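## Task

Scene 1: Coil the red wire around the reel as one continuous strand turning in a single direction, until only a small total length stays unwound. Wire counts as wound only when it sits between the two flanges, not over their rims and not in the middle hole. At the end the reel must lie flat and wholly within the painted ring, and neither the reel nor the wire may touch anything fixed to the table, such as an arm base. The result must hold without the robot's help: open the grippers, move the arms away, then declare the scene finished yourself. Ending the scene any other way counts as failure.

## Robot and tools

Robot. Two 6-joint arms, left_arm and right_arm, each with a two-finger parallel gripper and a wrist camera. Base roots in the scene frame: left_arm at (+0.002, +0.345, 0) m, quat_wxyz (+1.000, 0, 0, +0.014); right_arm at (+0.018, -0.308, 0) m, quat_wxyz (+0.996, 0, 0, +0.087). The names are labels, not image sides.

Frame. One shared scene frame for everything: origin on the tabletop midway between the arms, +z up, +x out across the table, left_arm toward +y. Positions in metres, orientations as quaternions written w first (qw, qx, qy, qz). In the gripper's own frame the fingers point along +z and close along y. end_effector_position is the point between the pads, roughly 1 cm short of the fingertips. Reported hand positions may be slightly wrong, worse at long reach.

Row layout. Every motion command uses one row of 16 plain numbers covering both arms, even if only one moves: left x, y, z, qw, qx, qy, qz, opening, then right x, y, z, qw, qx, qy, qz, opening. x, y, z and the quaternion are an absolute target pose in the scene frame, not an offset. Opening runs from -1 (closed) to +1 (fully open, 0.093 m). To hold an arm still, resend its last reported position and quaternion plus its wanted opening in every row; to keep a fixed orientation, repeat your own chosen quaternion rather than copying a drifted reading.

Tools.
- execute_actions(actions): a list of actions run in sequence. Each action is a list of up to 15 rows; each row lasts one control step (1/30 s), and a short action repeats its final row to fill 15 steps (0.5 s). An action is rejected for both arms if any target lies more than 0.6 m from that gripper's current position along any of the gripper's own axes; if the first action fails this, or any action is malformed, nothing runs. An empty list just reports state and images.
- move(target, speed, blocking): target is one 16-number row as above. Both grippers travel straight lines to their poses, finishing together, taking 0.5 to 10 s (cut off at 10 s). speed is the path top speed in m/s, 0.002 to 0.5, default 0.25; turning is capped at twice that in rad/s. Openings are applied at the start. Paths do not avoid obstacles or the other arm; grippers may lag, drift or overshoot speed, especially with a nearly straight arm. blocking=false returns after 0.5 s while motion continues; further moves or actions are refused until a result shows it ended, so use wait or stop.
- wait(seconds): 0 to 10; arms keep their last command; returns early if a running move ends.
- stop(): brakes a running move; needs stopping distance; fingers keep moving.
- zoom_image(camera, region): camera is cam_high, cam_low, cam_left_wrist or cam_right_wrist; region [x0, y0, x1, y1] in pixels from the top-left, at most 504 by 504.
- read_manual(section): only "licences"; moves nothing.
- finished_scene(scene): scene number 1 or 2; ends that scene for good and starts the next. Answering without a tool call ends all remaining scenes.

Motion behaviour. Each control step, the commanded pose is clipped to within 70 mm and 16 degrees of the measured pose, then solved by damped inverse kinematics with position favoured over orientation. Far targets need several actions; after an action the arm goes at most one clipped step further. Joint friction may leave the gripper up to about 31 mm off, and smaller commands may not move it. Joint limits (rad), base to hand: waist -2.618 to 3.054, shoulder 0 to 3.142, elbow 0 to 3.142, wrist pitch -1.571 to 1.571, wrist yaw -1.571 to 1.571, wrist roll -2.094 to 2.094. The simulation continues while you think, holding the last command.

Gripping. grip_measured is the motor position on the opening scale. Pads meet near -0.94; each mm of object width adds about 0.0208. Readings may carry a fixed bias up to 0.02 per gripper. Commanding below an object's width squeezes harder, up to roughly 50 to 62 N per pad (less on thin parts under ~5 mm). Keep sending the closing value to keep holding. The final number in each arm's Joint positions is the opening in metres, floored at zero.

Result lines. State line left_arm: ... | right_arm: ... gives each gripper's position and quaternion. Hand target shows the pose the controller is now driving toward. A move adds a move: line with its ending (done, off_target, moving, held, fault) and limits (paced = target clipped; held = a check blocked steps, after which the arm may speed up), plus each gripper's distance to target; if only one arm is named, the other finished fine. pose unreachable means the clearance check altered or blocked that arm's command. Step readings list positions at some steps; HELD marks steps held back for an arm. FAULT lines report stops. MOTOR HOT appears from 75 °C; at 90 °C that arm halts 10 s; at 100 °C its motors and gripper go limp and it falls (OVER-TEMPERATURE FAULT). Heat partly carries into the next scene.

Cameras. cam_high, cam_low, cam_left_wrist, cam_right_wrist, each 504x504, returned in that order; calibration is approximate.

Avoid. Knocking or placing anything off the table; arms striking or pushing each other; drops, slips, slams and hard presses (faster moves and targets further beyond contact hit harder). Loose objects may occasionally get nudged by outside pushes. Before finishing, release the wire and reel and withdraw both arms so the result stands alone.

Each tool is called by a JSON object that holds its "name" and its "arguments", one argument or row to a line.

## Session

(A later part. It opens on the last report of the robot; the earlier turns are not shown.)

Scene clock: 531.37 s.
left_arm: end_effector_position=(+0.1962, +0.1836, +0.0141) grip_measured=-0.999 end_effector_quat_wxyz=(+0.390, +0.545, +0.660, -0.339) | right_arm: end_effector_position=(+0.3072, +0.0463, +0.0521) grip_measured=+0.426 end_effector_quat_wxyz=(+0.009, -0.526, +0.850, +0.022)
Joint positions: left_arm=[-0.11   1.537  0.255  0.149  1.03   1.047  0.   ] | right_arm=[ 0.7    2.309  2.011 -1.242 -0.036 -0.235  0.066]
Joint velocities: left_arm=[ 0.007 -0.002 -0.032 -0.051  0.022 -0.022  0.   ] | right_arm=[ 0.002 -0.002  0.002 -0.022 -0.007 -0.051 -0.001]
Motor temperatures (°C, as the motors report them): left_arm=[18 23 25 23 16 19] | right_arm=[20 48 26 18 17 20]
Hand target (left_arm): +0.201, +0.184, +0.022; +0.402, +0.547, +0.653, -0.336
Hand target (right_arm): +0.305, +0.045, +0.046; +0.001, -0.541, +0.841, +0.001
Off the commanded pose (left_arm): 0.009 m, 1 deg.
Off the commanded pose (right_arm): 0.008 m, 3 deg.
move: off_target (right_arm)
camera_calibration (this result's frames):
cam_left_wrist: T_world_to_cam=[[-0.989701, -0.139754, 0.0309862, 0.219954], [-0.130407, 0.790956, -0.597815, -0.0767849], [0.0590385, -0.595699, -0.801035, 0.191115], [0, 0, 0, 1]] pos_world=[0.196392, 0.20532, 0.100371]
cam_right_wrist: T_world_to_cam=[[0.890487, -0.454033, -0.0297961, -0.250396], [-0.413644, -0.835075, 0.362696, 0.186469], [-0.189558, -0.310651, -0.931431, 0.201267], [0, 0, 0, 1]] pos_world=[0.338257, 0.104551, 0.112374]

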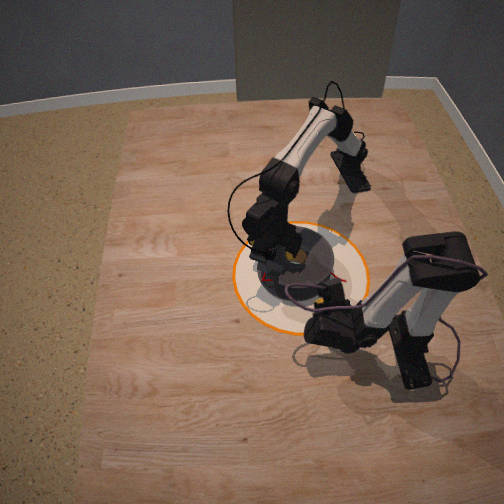

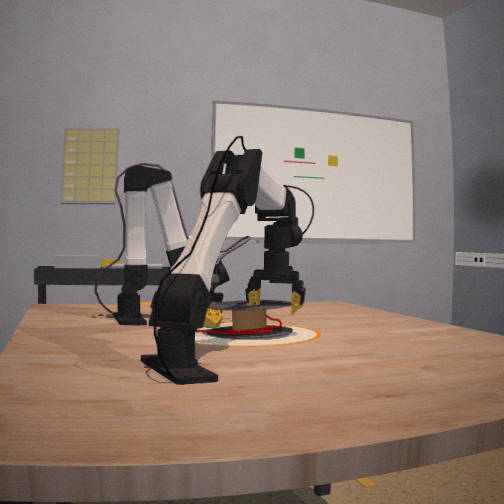

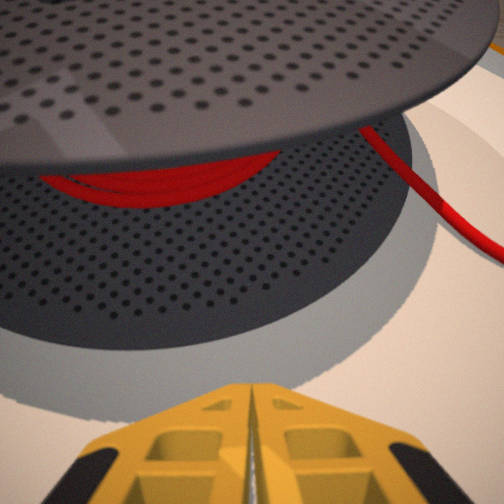

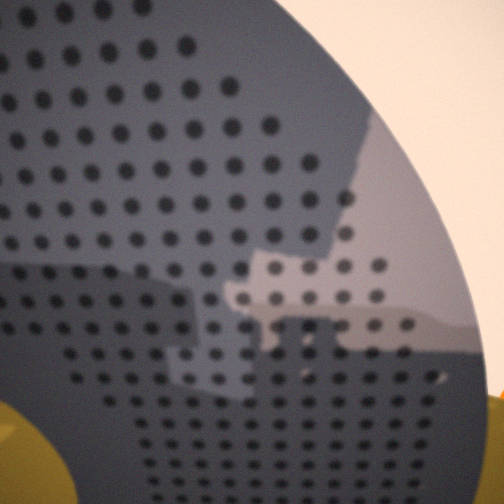

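{"name": "move", "arguments": {
  "target": [0.17,0.20,0.08,0.42,0.43,0.76,-0.25,-0.3, 0.305,0.045,0.045,0,-0.54,0.84,0,0.3],
  "speed": 0.4
}}

{"name": "move", "arguments": {
  "target": [0.130,0.118,0.055,0.434,0.303,0.834,-0.158,-0.3, 0.305,0.045,0.045,0,-0.54,0.84,0,0.3],
  "speed": 0.3
}}

Scene clock: 536.80 s.
left_arm: end_effector_position=(+0.1689, +0.2005, +0.0680) grip_measured=-0.302 end_effector_quat_wxyz=(+0.409, +0.429, +0.763, -0.257) | right_arm: end_effector_position=(+0.3057, +0.0469, +0.0521) grip_measured=+0.426 end_effector_quat_wxyz=(+0.008, -0.530, +0.848, +0.023)
Joint positions: left_arm=[-0.218  0.591  0.149 -0.34   0.711  0.527  0.031] | right_arm=[ 0.702  2.309  2.011 -1.244 -0.039 -0.241  0.066]
Joint velocities: left_arm=[-0.007 -0.007 -0.002 -0.007 -0.066 -0.095 -0.   ] | right_arm=[-0.007  0.002  0.017 -0.037 -0.022  0.022 -0.001]
Motor temperatures (°C, as the motors report them): left_arm=[18 23 26 23 16 19] | right_arm=[20 48 26 18 18 20]
Hand target (left_arm): +0.172, +0.200, +0.077; +0.419, +0.431, +0.759, -0.250
Hand target (right_arm): +0.305, +0.045, +0.045; +0.001, -0.541, +0.841, +0.000
Off the commanded pose (left_arm): 0.012 m, 2 deg.
Off the commanded pose (right_arm): 0.007 m, 3 deg.
move: off_target (left_arm, right_arm)
camera_calibration (this result's frames):
cam_left_wrist: T_world_to_cam=[[-0.882387, -0.467524, 0.0530524, 0.239744], [-0.420955, 0.734021, -0.532926, -0.00542385], [0.210214, -0.492579, -0.844497, 0.20271], [0, 0, 0, 1]] pos_world=[0.166652, 0.215918, 0.155579]
cam_right_wrist: T_world_to_cam=[[0.894035, -0.446809, -0.0326092, -0.25011], [-0.405789, -0.838498, 0.363672, 0.18407], [-0.189835, -0.311903, -0.930956, 0.201297], [0, 0, 0, 1]] pos_world=[0.336514, 0.105376, 0.112302]

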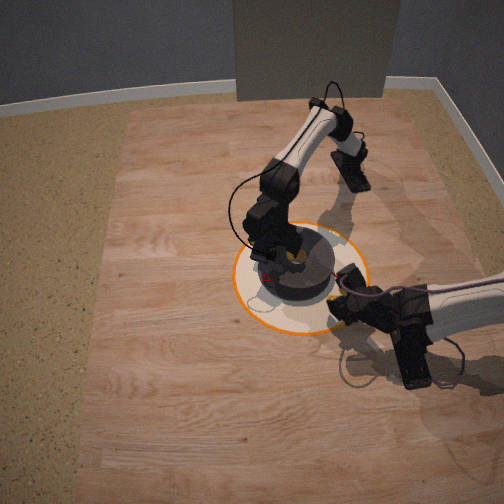

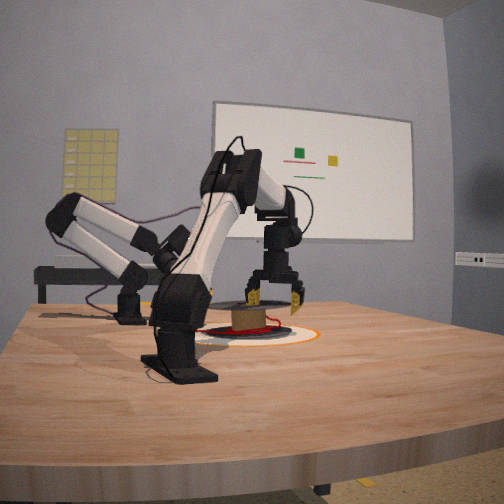

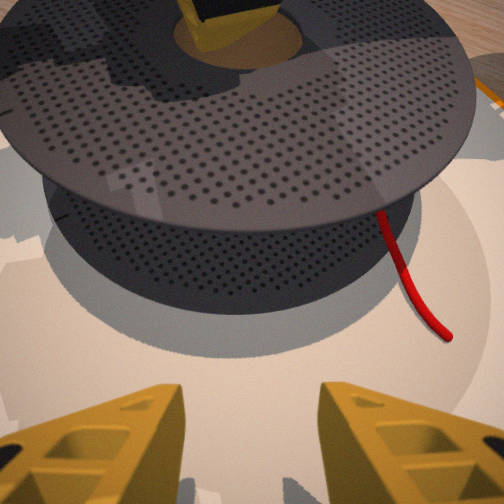

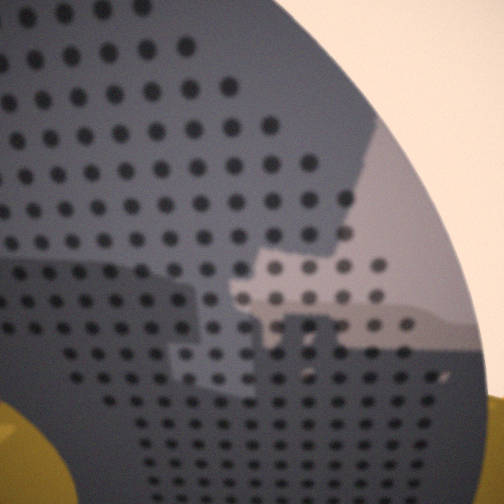

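Scene clock: 538.60 s.
left_arm: end_effector_position=(+0.1283, +0.1283, +0.0480) grip_measured=-0.302 end_effector_quat_wxyz=(+0.424, +0.310, +0.838, -0.150) | right_arm: end_effector_position=(+0.3055, +0.0470, +0.0521) grip_measured=+0.426 end_effector_quat_wxyz=(+0.007, -0.530, +0.848, +0.024)
Joint positions: left_arm=[-1.429  0.908  0.165 -0.029 -0.549 -0.456  0.031] | right_arm=[ 0.702  2.309  2.011 -1.244 -0.04  -0.241  0.066]
Joint velocities: left_arm=[-0.012 -0.012 -0.002  0.051  0.007  0.051 -0.001] | right_arm=[ 0.002 -0.027 -0.002 -0.007  0.022  0.022 -0.   ]
Motor temperatures (°C, as the motors report them): left_arm=[18 23 26 23 16 19] | right_arm=[20 48 26 18 18 20]
Hand target (left_arm): +0.129, +0.122, +0.055; +0.431, +0.304, +0.835, -0.156
Hand target (right_arm): +0.305, +0.045, +0.045; +0.001, -0.541, +0.841, +0.001
Off the commanded pose (left_arm): 0.013 m, 2 deg.
Off the commanded pose (right_arm): 0.007 m, 3 deg.
move: off_target (left_arm, right_arm); limits=paced
camera_calibration (this result's frames):
cam_left_wrist: T_world_to_cam=[[-0.673623, -0.739067, 0.00353644, 0.181662], [-0.654392, 0.594209, -0.46764, 0.0646098], [0.343516, -0.317327, -0.883912, 0.121075], [0, 0, 0, 1]] pos_world=[0.123061, 0.134289, 0.136591]
cam_right_wrist: T_world_to_cam=[[0.894012, -0.446765, -0.0338095, -0.249834], [-0.405353, -0.838671, 0.363758, 0.183898], [-0.190869, -0.3115, -0.93088, 0.201572], [0, 0, 0, 1]] pos_world=[0.336372, 0.105403, 0.112298]

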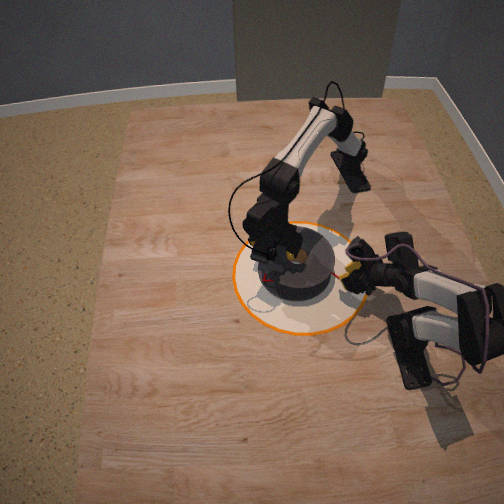

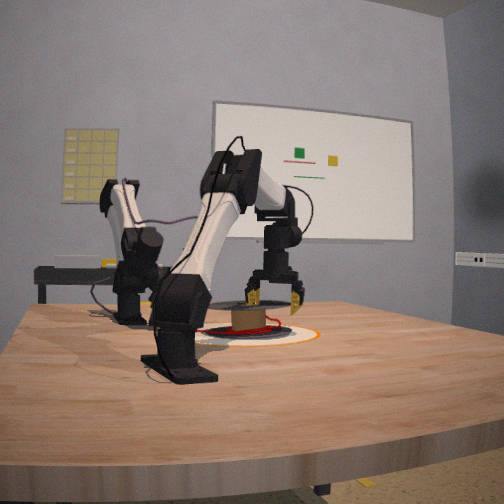

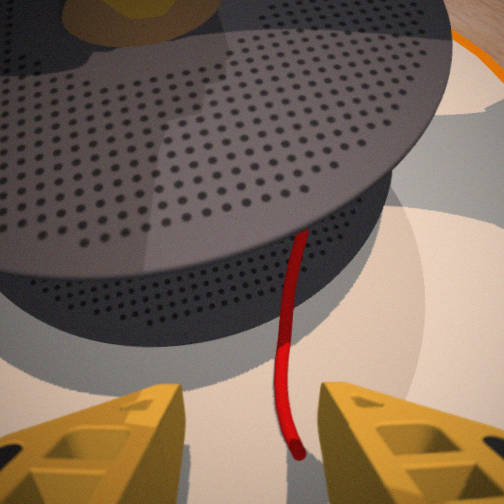

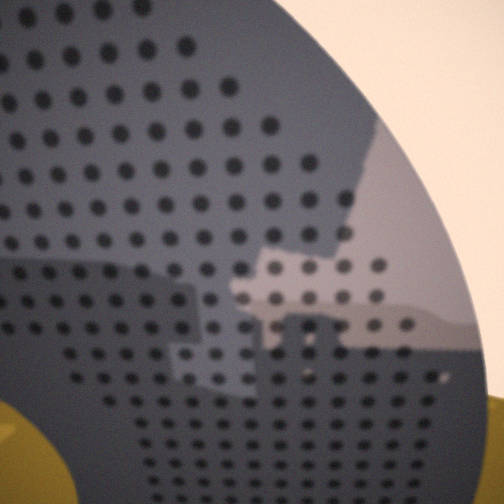

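{"name": "move", "arguments": {
  "target": [0.136,0.110,0.006,0.434,0.303,0.834,-0.158,-0.3, 0.305,0.045,0.045,0,-0.54,0.84,0,0.3],
  "speed": 0.15
}}

Scene clock: 540.33 s.
left_arm: end_effector_position=(+0.1360, +0.1063, +0.0141) grip_measured=-0.302 end_effector_quat_wxyz=(+0.439, +0.298, +0.832, -0.163) | right_arm: end_effector_position=(+0.3054, +0.0468, +0.0512) grip_measured=+0.426 end_effector_quat_wxyz=(+0.006, -0.530, +0.848, +0.023)
Joint positions: left_arm=[-1.419  1.345  0.097  0.526 -0.557 -0.446  0.031] | right_arm=[ 0.702  2.311  2.011 -1.244 -0.04  -0.241  0.066]
Joint velocities: left_arm=[ 0.002 -0.002 -0.017 -0.022  0.007  0.022 -0.001] | right_arm=[-0.017  0.007 -0.012 -0.095  0.051  0.066  0.   ]
Motor temperatures (°C, as the motors report them): left_arm=[18 23 26 23 16 19] | right_arm=[20 48 26 18 18 20]
Hand target (left_arm): +0.135, +0.111, +0.008; +0.434, +0.303, +0.834, -0.158
Hand target (right_arm): +0.305, +0.045, +0.045; +0.001, -0.541, +0.841, +0.000
Off the commanded pose (left_arm): 0.009 m, 1 deg.
Off the commanded pose (right_arm): 0.007 m, 3 deg.
move: off_target (right_arm)
camera_calibration (this result's frames):
cam_left_wrist: T_world_to_cam=[[-0.666083, -0.745558, 0.0218418, 0.170083], [-0.650844, 0.566662, -0.505268, 0.0698653], [0.36433, -0.350766, -0.862686, 0.0819448], [0, 0, 0, 1]] pos_world=[0.128906, 0.11596, 0.102278]
cam_right_wrist: T_world_to_cam=[[0.894133, -0.446484, -0.0343211, -0.249838], [-0.404505, -0.838186, 0.365814, 0.183625], [-0.192098, -0.313203, -0.930055, 0.201131], [0, 0, 0, 1]] pos_world=[0.336302, 0.105358, 0.111316]

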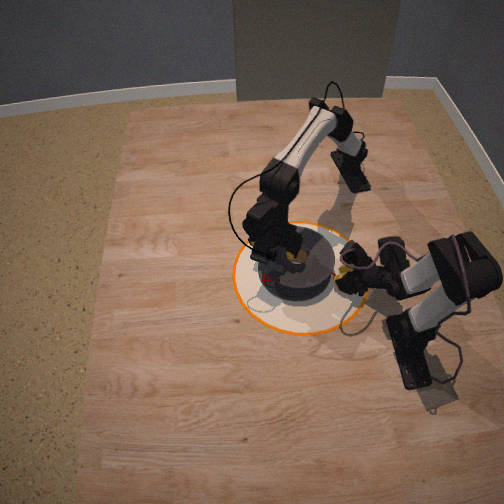

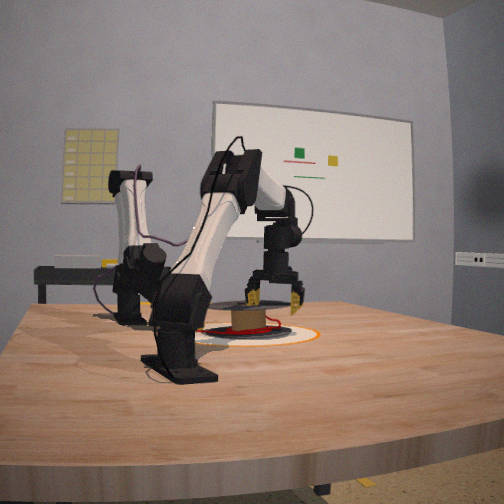

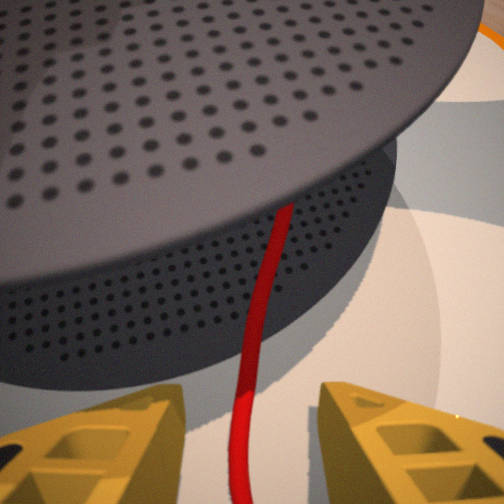

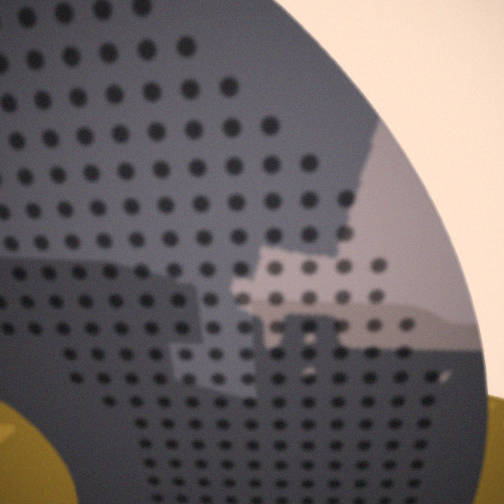

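{"name": "move", "arguments": {
  "target": [0.140,0.103,0.030,0.434,0.303,0.834,-0.158,-0.7, 0.305,0.045,0.045,0,-0.54,0.84,0,0.3],
  "speed": 0.08
}}

{"name": "move", "arguments": {
  "target": [0.160,0.086,0.016,0.434,0.303,0.834,-0.158,-0.7, 0.3054,0.0468,0.051,0,-0.53,0.848,0,0.3],
  "speed": 0.08
}}

Scene clock: 544.27 s.
left_arm: end_effector_position=(+0.1382, +0.1085, +0.0215) grip_measured=-0.698 end_effector_quat_wxyz=(+0.431, +0.307, +0.836, -0.148) | right_arm: end_effector_position=(+0.3048, +0.0471, +0.0512) grip_measured=+0.426 end_effector_quat_wxyz=(+0.005, -0.530, +0.848, +0.025)
Joint positions: left_arm=[-1.401  1.252  0.137  0.362 -0.544 -0.43   0.012] | right_arm=[ 0.702  2.311  2.011 -1.245 -0.044 -0.241  0.066]
Joint velocities: left_arm=[-0.022  0.002  0.017 -0.051 -0.051 -0.007  0.   ] | right_arm=[ 0.007  0.012 -0.002 -0.037 -0.051 -0.007 -0.001]
Motor temperatures (°C, as the motors report them): left_arm=[18 22 26 24 16 19] | right_arm=[20 48 26 18 18 20]
Hand target (left_arm): +0.140, +0.103, +0.030; +0.434, +0.303, +0.834, -0.158
Hand target (right_arm): +0.305, +0.045, +0.045; +0.001, -0.541, +0.841, +0.001
Off the commanded pose (left_arm): 0.010 m, 1 deg.
Off the commanded pose (right_arm): 0.007 m, 3 deg.
move: off_target (right_arm)
camera_calibration (this result's frames):
cam_left_wrist: T_world_to_cam=[[-0.666902, -0.74514, -0.0027313, 0.173632], [-0.653339, 0.586494, -0.47872, 0.0713654], [0.358316, -0.317475, -0.877963, 0.0857877], [0, 0, 0, 1]] pos_world=[0.131682, 0.11476, 0.109957]
cam_right_wrist: T_world_to_cam=[[0.894061, -0.446345, -0.0378344, -0.249037], [-0.403287, -0.838812, 0.365724, 0.183244], [-0.194975, -0.311722, -0.929954, 0.201915], [0, 0, 0, 1]] pos_world=[0.335922, 0.105492, 0.111333]

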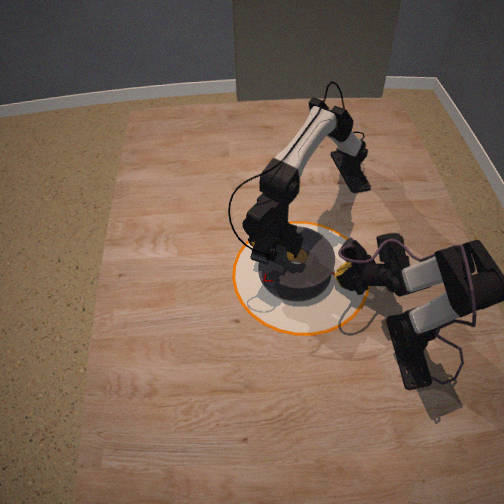

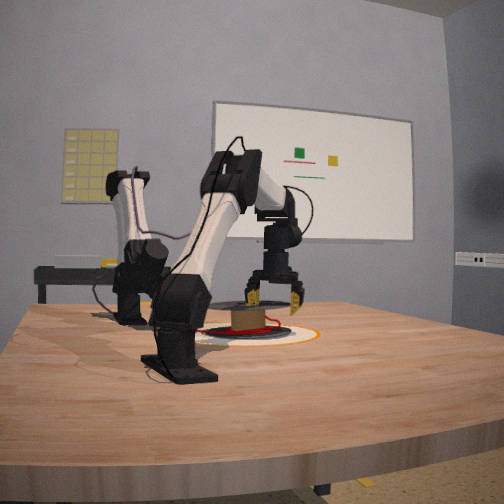

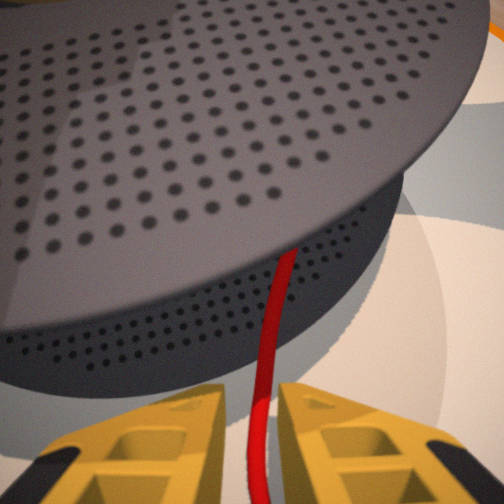

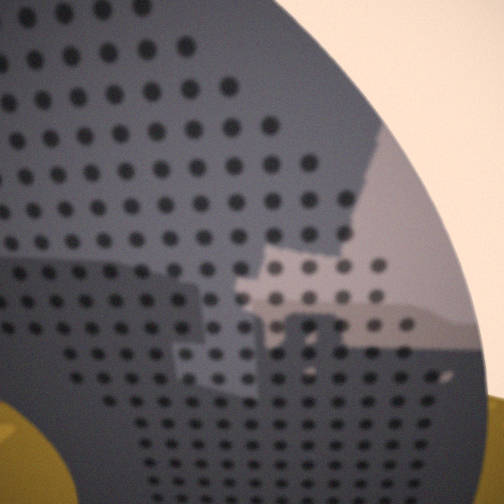

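Scene clock: 545.07 s.
left_arm: end_effector_position=(+0.1577, +0.0972, +0.0143) grip_measured=-0.698 end_effector_quat_wxyz=(+0.435, +0.302, +0.836, -0.141) | right_arm: end_effector_position=(+0.3099, +0.0426, +0.0568) grip_measured=+0.426 end_effector_quat_wxyz=(+0.008, -0.529, +0.848, +0.004)
Joint positions: left_arm=[-1.317  1.418  0.171  0.523 -0.5   -0.367  0.012] | right_arm=[ 0.702  2.319  2.048 -1.283 -0.003 -0.24   0.066]
Joint velocities: left_arm=[-0.017  0.012 -0.002 -0.022  0.037  0.037 -0.   ] | right_arm=[-0.007  0.002 -0.017  0.007  0.007 -0.022 -0.001]
Motor temperatures (°C, as the motors report them): left_arm=[18 22 26 24 16 19] | right_arm=[20 48 26 18 18 20]
Hand target (left_arm): +0.159, +0.086, +0.017; +0.434, +0.303, +0.834, -0.158
Hand target (right_arm): +0.305, +0.047, +0.051; +0.000, -0.530, +0.848, -0.000
Off the commanded pose (left_arm): 0.012 m, 2 deg.
Off the commanded pose (right_arm): 0.008 m, 1 deg.
move: off_target (left_arm)
camera_calibration (this result's frames):
cam_left_wrist: T_world_to_cam=[[-0.655465, -0.755114, -0.0129668, 0.177544], [-0.657392, 0.578922, -0.482375, 0.088755], [0.371755, -0.307655, -0.875869, 0.0658166], [0, 0, 0, 1]] pos_world=[0.150253, 0.102933, 0.102762]
cam_right_wrist: T_world_to_cam=[[0.893815, -0.448435, -0.00015383, -0.257278], [-0.414266, -0.82584, 0.382585, 0.181416], [-0.171692, -0.341897, -0.92392, 0.200456], [0, 0, 0, 1]] pos_world=[0.33953, 0.102984, 0.115759]

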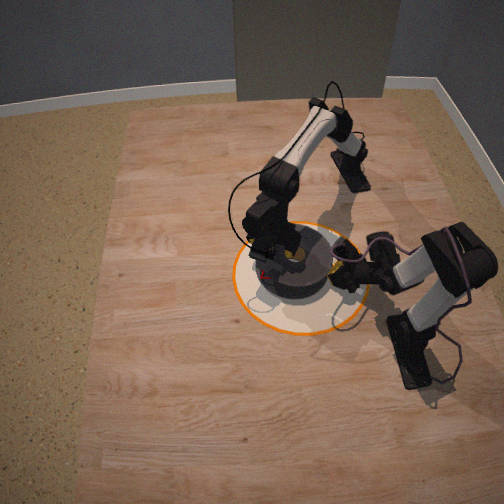

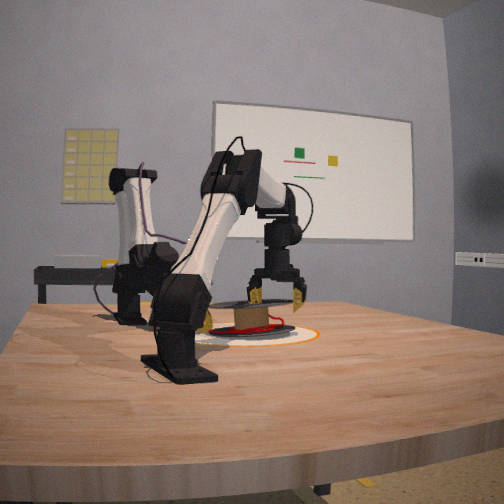

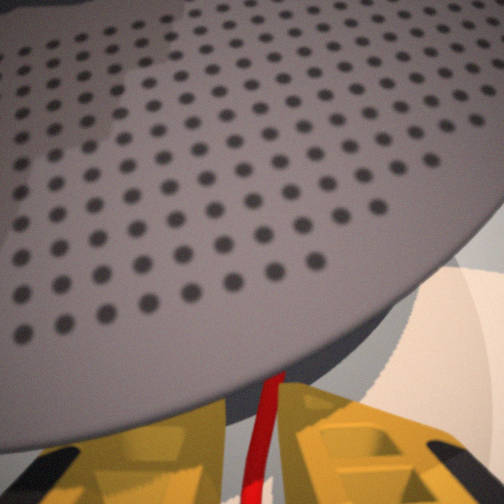

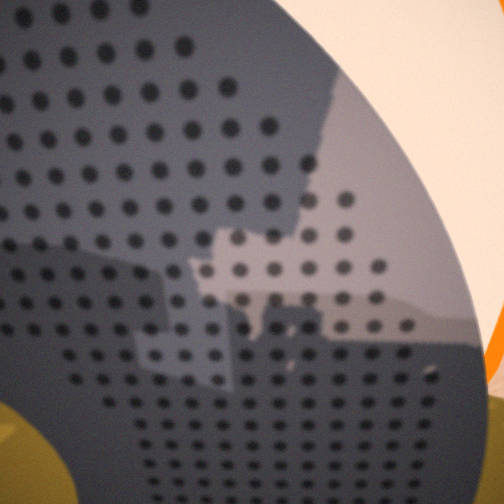

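{"name": "execute_actions", "arguments": {
  "actions": []
}}

Scene clock: 547.07 s.
left_arm: end_effector_position=(+0.1581, +0.0964, +0.0147) grip_measured=-0.698 end_effector_quat_wxyz=(+0.436, +0.302, +0.836, -0.143) | right_arm: end_effector_position=(+0.3099, +0.0425, +0.0569) grip_measured=+0.426 end_effector_quat_wxyz=(+0.008, -0.529, +0.848, +0.004)
Joint positions: left_arm=[-1.315  1.421  0.171  0.531 -0.497 -0.365  0.012] | right_arm=[ 0.702  2.319  2.049 -1.284 -0.003 -0.24   0.066]
Joint velocities: left_arm=[-0.027  0.002  0.002  0.022 -0.037 -0.007  0.001] | right_arm=[-0.002 -0.002 -0.007 -0.037  0.037  0.022 -0.001]
Motor temperatures (°C, as the motors report them): left_arm=[18 22 26 24 16 19] | right_arm=[20 48 26 18 18 20]
Hand target (left_arm): +0.159, +0.086, +0.017; +0.434, +0.303, +0.834, -0.158
Hand target (right_arm): +0.305, +0.047, +0.051; +0.000, -0.530, +0.848, -0.000
Off the commanded pose (left_arm): 0.011 m, 2 deg.
Off the commanded pose (right_arm): 0.009 m, 1 deg.
camera_calibration (this result's frames):
cam_left_wrist: T_world_to_cam=[[-0.656845, -0.753952, -0.0105438, 0.177248], [-0.656068, 0.57835, -0.484856, 0.0895341], [0.371656, -0.311558, -0.87453, 0.0661045], [0, 0, 0, 1]] pos_world=[0.150597, 0.102449, 0.10309]
cam_right_wrist: T_world_to_cam=[[0.893812, -0.448441, 0.000130728, -0.257335], [-0.41429, -0.825632, 0.383008, 0.181261], [-0.171649, -0.342392, -0.923745, 0.200502], [0, 0, 0, 1]] pos_world=[0.33952, 0.102905, 0.115822]

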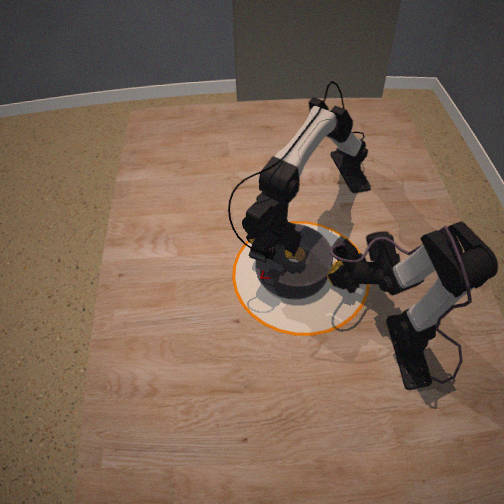

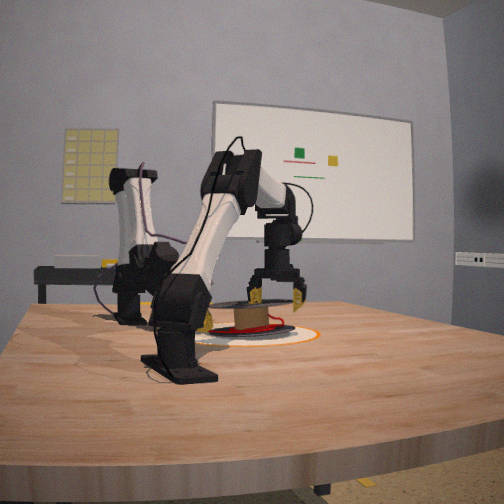

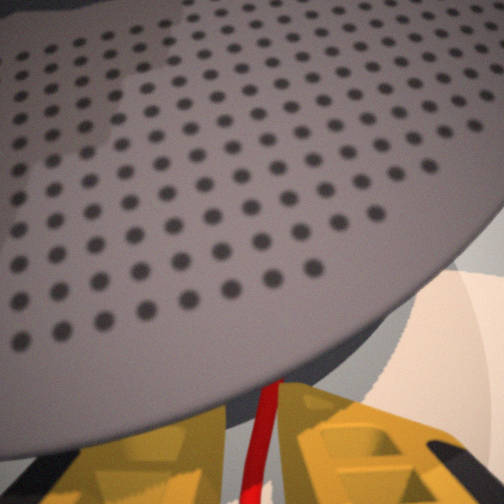

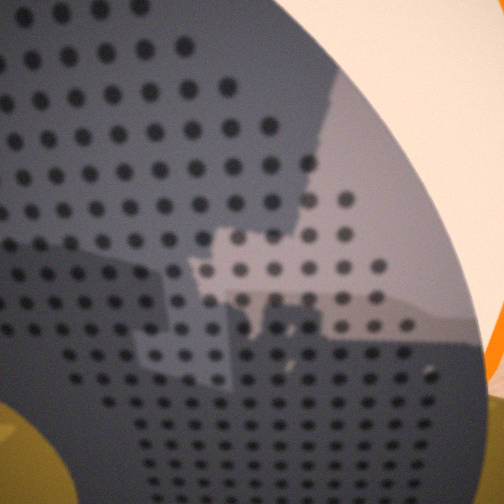

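{"name": "zoom_image", "arguments": {
  "camera": "cam_low",
  "region": [170, 260, 350, 370]
}}

{"name": "zoom_image", "arguments": {
  "camera": "cam_high",
  "region": [210, 190, 410, 350]
}}

Region (170, 260, 350, 370) of cam_low's 504x504 image, scaled by 2.800, with more detail than that image has.

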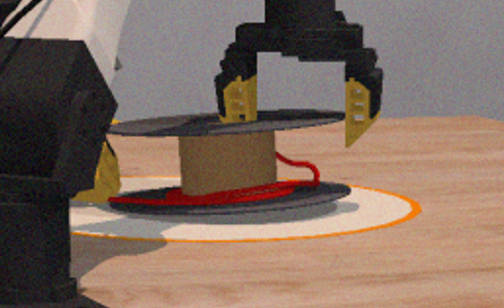

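Region (210, 190, 410, 350) of cam_high's 504x504 image, scaled by 2.520, with more detail than that image has; it fills the top 403 rows of this view, and the rest is white.

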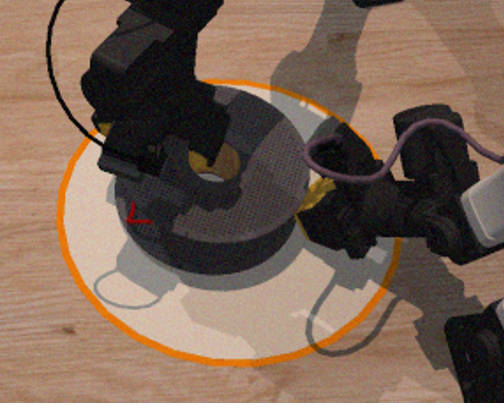

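{"name": "move", "arguments": {
  "target": [0.143,0.108,0.022,0.434,0.303,0.834,-0.158,-0.7, 0.305,0.046,0.040,0,-0.53,0.848,0,0.3],
  "speed": 0.05
}}

Scene clock: 549.63 s.
left_arm: end_effector_position=(+0.1452, +0.1034, +0.0218) grip_measured=-0.698 end_effector_quat_wxyz=(+0.433, +0.304, +0.834, -0.160) | right_arm: end_effector_position=(+0.3080, +0.0440, +0.0549) grip_measured=+0.426 end_effector_quat_wxyz=(+0.005, -0.528, +0.849, +0.010)
Joint positions: left_arm=[-1.354  1.293  0.134  0.447 -0.497 -0.396  0.012] | right_arm=[ 0.702  2.319  2.041 -1.276 -0.016 -0.236  0.066]
Joint velocities: left_arm=[ 0.002  0.002 -0.007 -0.007  0.007  0.037 -0.   ] | right_arm=[ 0.007 -0.002  0.007 -0.066 -0.037  0.081  0.   ]
Motor temperatures (°C, as the motors report them): left_arm=[18 22 26 24 16 19] | right_arm=[20 48 26 18 18 20]
Hand target (left_arm): +0.144, +0.108, +0.021; +0.434, +0.303, +0.834, -0.158
Hand target (right_arm): +0.305, +0.045, +0.040; -0.000, -0.530, +0.848, -0.000
Off the commanded pose (left_arm): 0.005 m, 0 deg.
Off the commanded pose (right_arm): 0.015 m, 1 deg.
move: off_target (right_arm)
camera_calibration (this result's frames):
cam_left_wrist: T_world_to_cam=[[-0.671786, -0.740506, 0.0188508, 0.174333], [-0.651277, 0.578331, -0.491295, 0.0798745], [0.352905, -0.342322, -0.870789, 0.0851376], [0, 0, 0, 1]] pos_world=[0.139089, 0.112045, 0.110093]
cam_right_wrist: T_world_to_cam=[[0.891957, -0.451924, -0.0133229, -0.253603], [-0.413512, -0.82735, 0.38013, 0.182444], [-0.182813, -0.333551, -0.924837, 0.201943], [0, 0, 0, 1]] pos_world=[0.338564, 0.103693, 0.114033]

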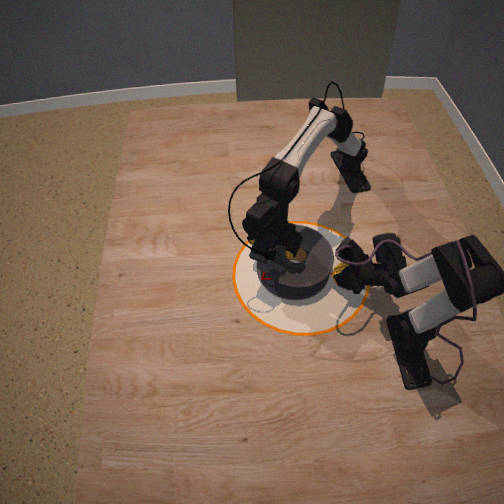

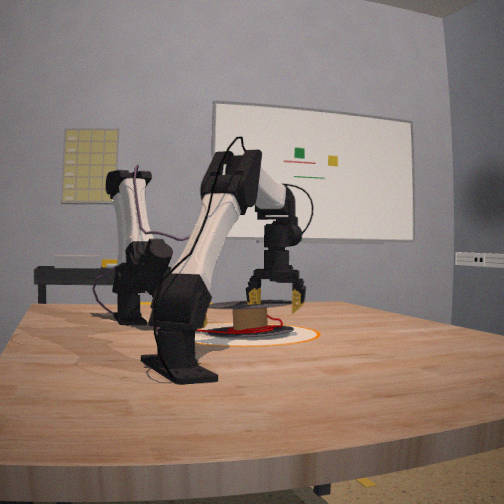

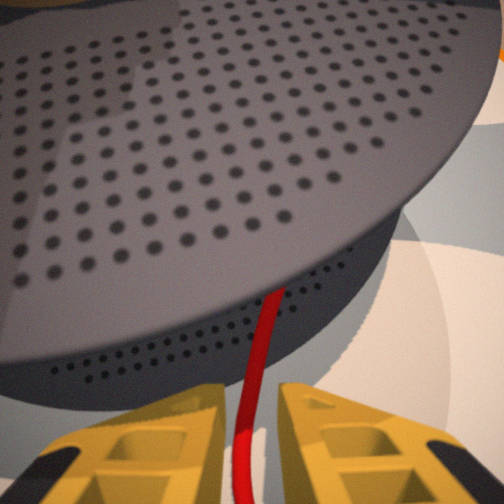

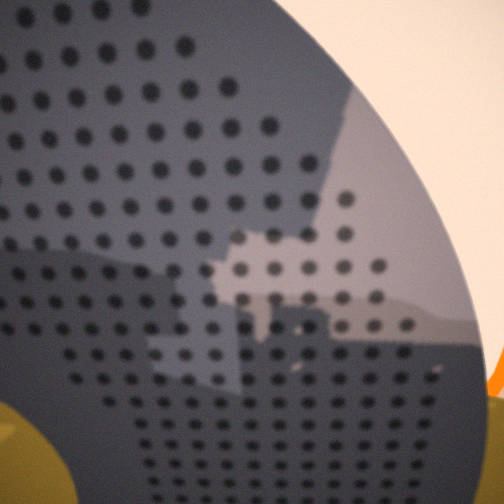

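{"name": "zoom_image", "arguments": {
  "camera": "cam_low",
  "region": [170, 260, 350, 370]
}}

Region (170, 260, 350, 370) of cam_low's 504x504 image, scaled by 2.800, with more detail than that image has.

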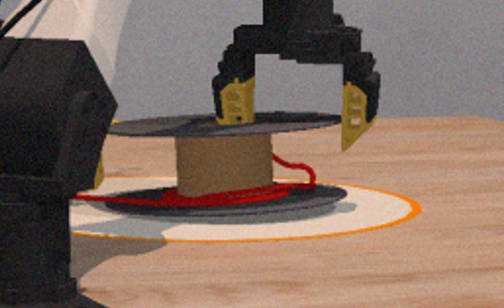

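{"name": "move", "arguments": {
  "target": [0.1452,0.1034,0.0218,0.434,0.303,0.834,-0.158,-0.7, 0.3135,0.066,0.030,0,-0.66,0.751,0,0.3],
  "speed": 0.1
}}

Scene clock: 552.97 s.
left_arm: end_effector_position=(+0.1451, +0.1037, +0.0215) grip_measured=-0.698 end_effector_quat_wxyz=(+0.432, +0.304, +0.834, -0.160) | right_arm: end_effector_position=(+0.3040, +0.0674, +0.0463) grip_measured=+0.426 end_effector_quat_wxyz=(-0.002, -0.643, +0.765, +0.041)
Joint positions: left_arm=[-1.354  1.292  0.134  0.445 -0.497 -0.397  0.012] | right_arm=[ 0.718  2.409  2.162 -1.311 -0.08  -0.505  0.066]
Joint velocities: left_arm=[-0.022  0.002 -0.002  0.022 -0.022  0.051 -0.001] | right_arm=[ 0.017  0.007  0.012 -0.066 -0.022 -0.051  0.001]
Motor temperatures (°C, as the motors report them): left_arm=[18 22 26 25 16 19] | right_arm=[20 48 26 18 18 20]
Hand target (left_arm): +0.145, +0.103, +0.022; +0.434, +0.303, +0.834, -0.158
Hand target (right_arm): +0.313, +0.065, +0.030; -0.000, -0.660, +0.751, +0.001
Off the commanded pose (left_arm): 0.000 m, 0 deg.
Off the commanded pose (right_arm): 0.019 m, 5 deg.
move: off_target (right_arm)
camera_calibration (this result's frames):
cam_left_wrist: T_world_to_cam=[[-0.671445, -0.740826, 0.0184138, 0.174497], [-0.651956, 0.57872, -0.489936, 0.0795475], [0.352301, -0.34097, -0.871564, 0.0849737], [0, 0, 0, 1]] pos_world=[0.13909, 0.11221, 0.10982]
cam_right_wrist: T_world_to_cam=[[0.981237, -0.181122, -0.0660945, -0.282451], [-0.146861, -0.924237, 0.352445, 0.130246], [-0.124922, -0.336125, -0.933496, 0.184026], [0, 0, 0, 1]] pos_world=[0.319269, 0.131076, 0.107214]

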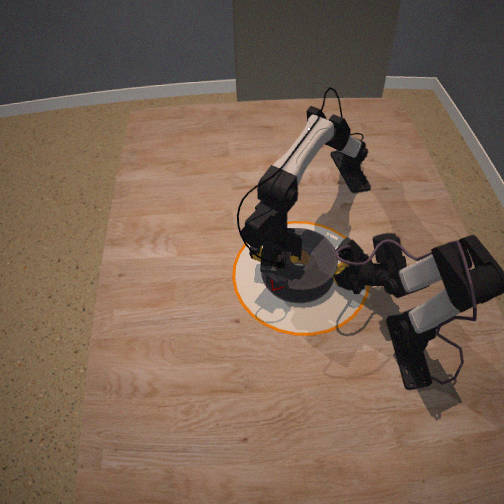

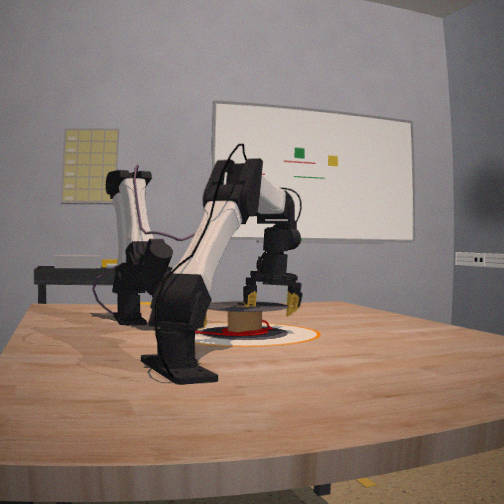

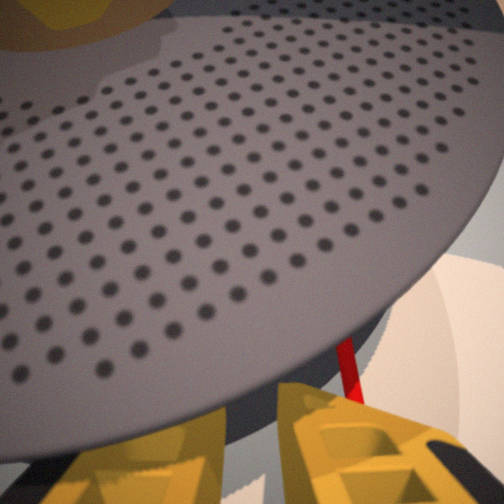

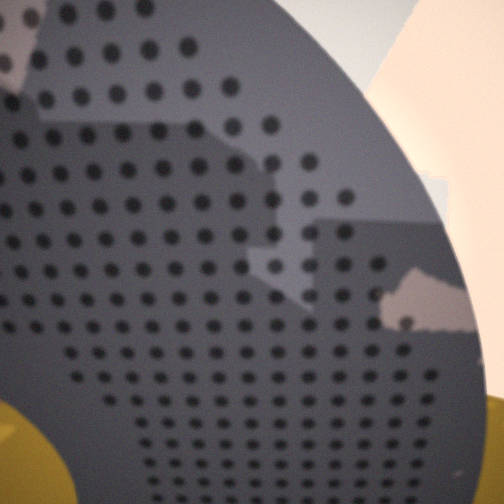

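{"name": "zoom_image", "arguments": {
  "camera": "cam_high",
  "region": [230, 200, 410, 340]
}}

{"name": "zoom_image", "arguments": {
  "camera": "cam_low",
  "region": [170, 270, 330, 370]
}}

Region (230, 200, 410, 340) of cam_high's 504x504 image, scaled by 2.800, with more detail than that image has.

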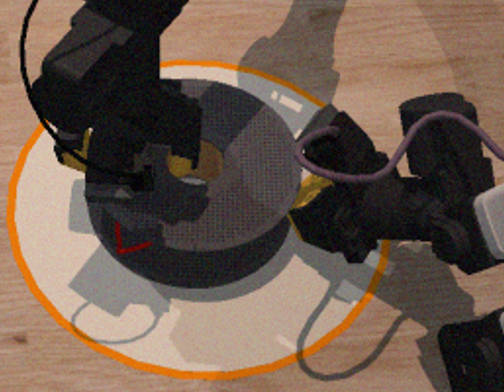

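Region (170, 270, 330, 370) of cam_low's 504x504 image, scaled by 3.150, with more detail than that image has; it fills the top 315 rows of this view, and the rest is white.

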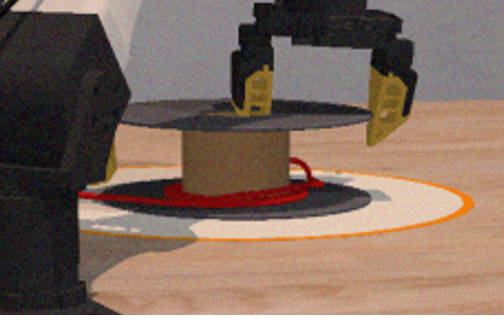

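{"name": "move", "arguments": {
  "target": [0.118,0.128,0.045,0.434,0.303,0.834,-0.158,-0.7, 0.304,0.0674,0.040,0,-0.66,0.751,0,0.3],
  "speed": 0.15
}}

Scene clock: 557.60 s.
left_arm: end_effector_position=(+0.1191, +0.1289, +0.0382) grip_measured=-0.698 end_effector_quat_wxyz=(+0.428, +0.308, +0.836, -0.153) | right_arm: end_effector_position=(+0.2976, +0.0682, +0.0461) grip_measured=+0.426 end_effector_quat_wxyz=(-0.008, -0.649, +0.760, +0.037)
Joint positions: left_arm=[-1.503  0.948  0.13   0.022 -0.606 -0.517  0.012] | right_arm=[ 0.731  2.41   2.162 -1.324 -0.077 -0.508  0.066]
Joint velocities: left_arm=[-0.007 -0.002  0.012 -0.037  0.007  0.051 -0.   ] | right_arm=[-0.002 -0.012 -0.007 -0.007  0.007  0.066 -0.   ]
Motor temperatures (°C, as the motors report them): left_arm=[18 22 26 25 16 19] | right_arm=[20 49 27 18 18 20]
Hand target (left_arm): +0.119, +0.128, +0.044; +0.433, +0.303, +0.834, -0.158
Hand target (right_arm): +0.304, +0.067, +0.040; -0.000, -0.660, +0.751, +0.001
Off the commanded pose (left_arm): 0.007 m, 1 deg.
Off the commanded pose (right_arm): 0.009 m, 5 deg.
move: off_target (right_arm)
camera_calibration (this result's frames):
cam_left_wrist: T_world_to_cam=[[-0.671829, -0.740674, 0.0068575, 0.175802], [-0.653369, 0.588226, -0.47655, 0.0546518], [0.348934, -0.32464, -0.879121, 0.115899], [0, 0, 0, 1]] pos_world=[0.113375, 0.13569, 0.126728]
cam_right_wrist: T_world_to_cam=[[0.983778, -0.165534, -0.0691349, -0.277735], [-0.129469, -0.921925, 0.365093, 0.124138], [-0.124172, -0.350219, -0.928401, 0.183747], [0, 0, 0, 1]] pos_world=[0.312118, 0.132823, 0.106068]

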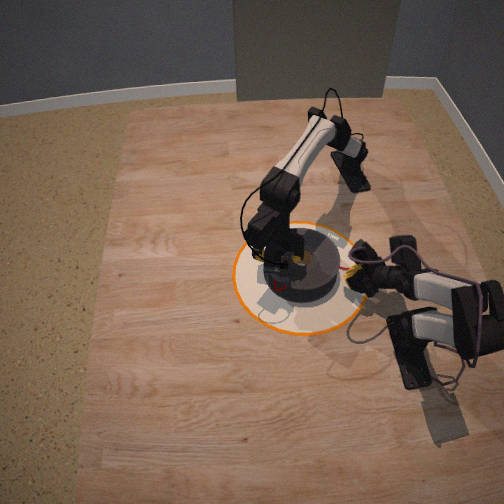

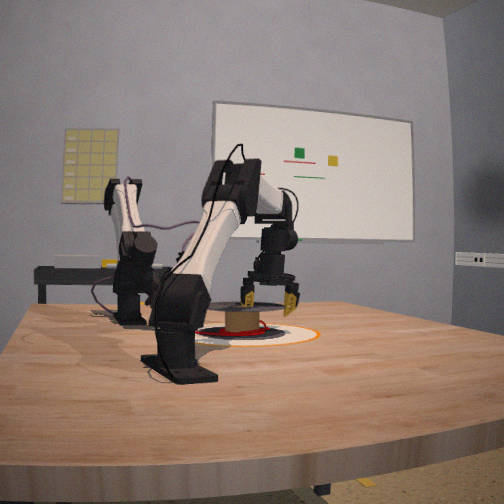

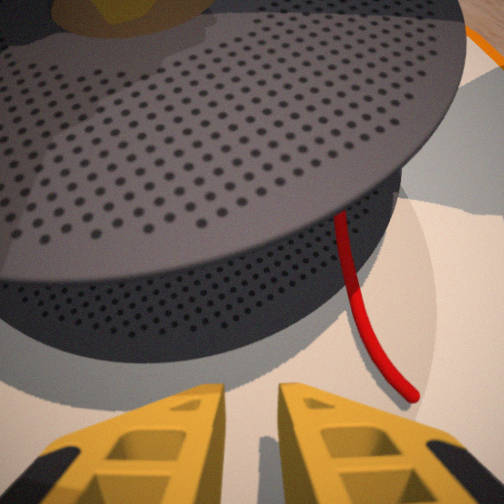

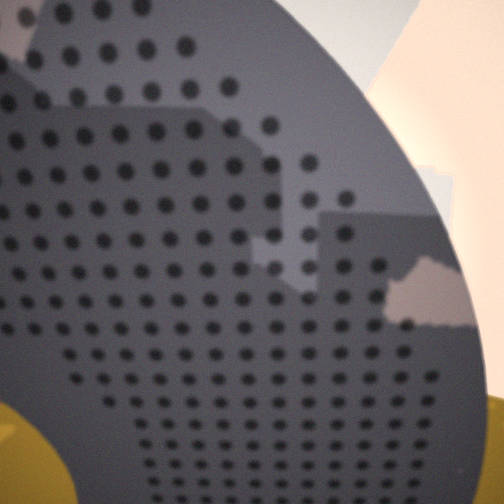

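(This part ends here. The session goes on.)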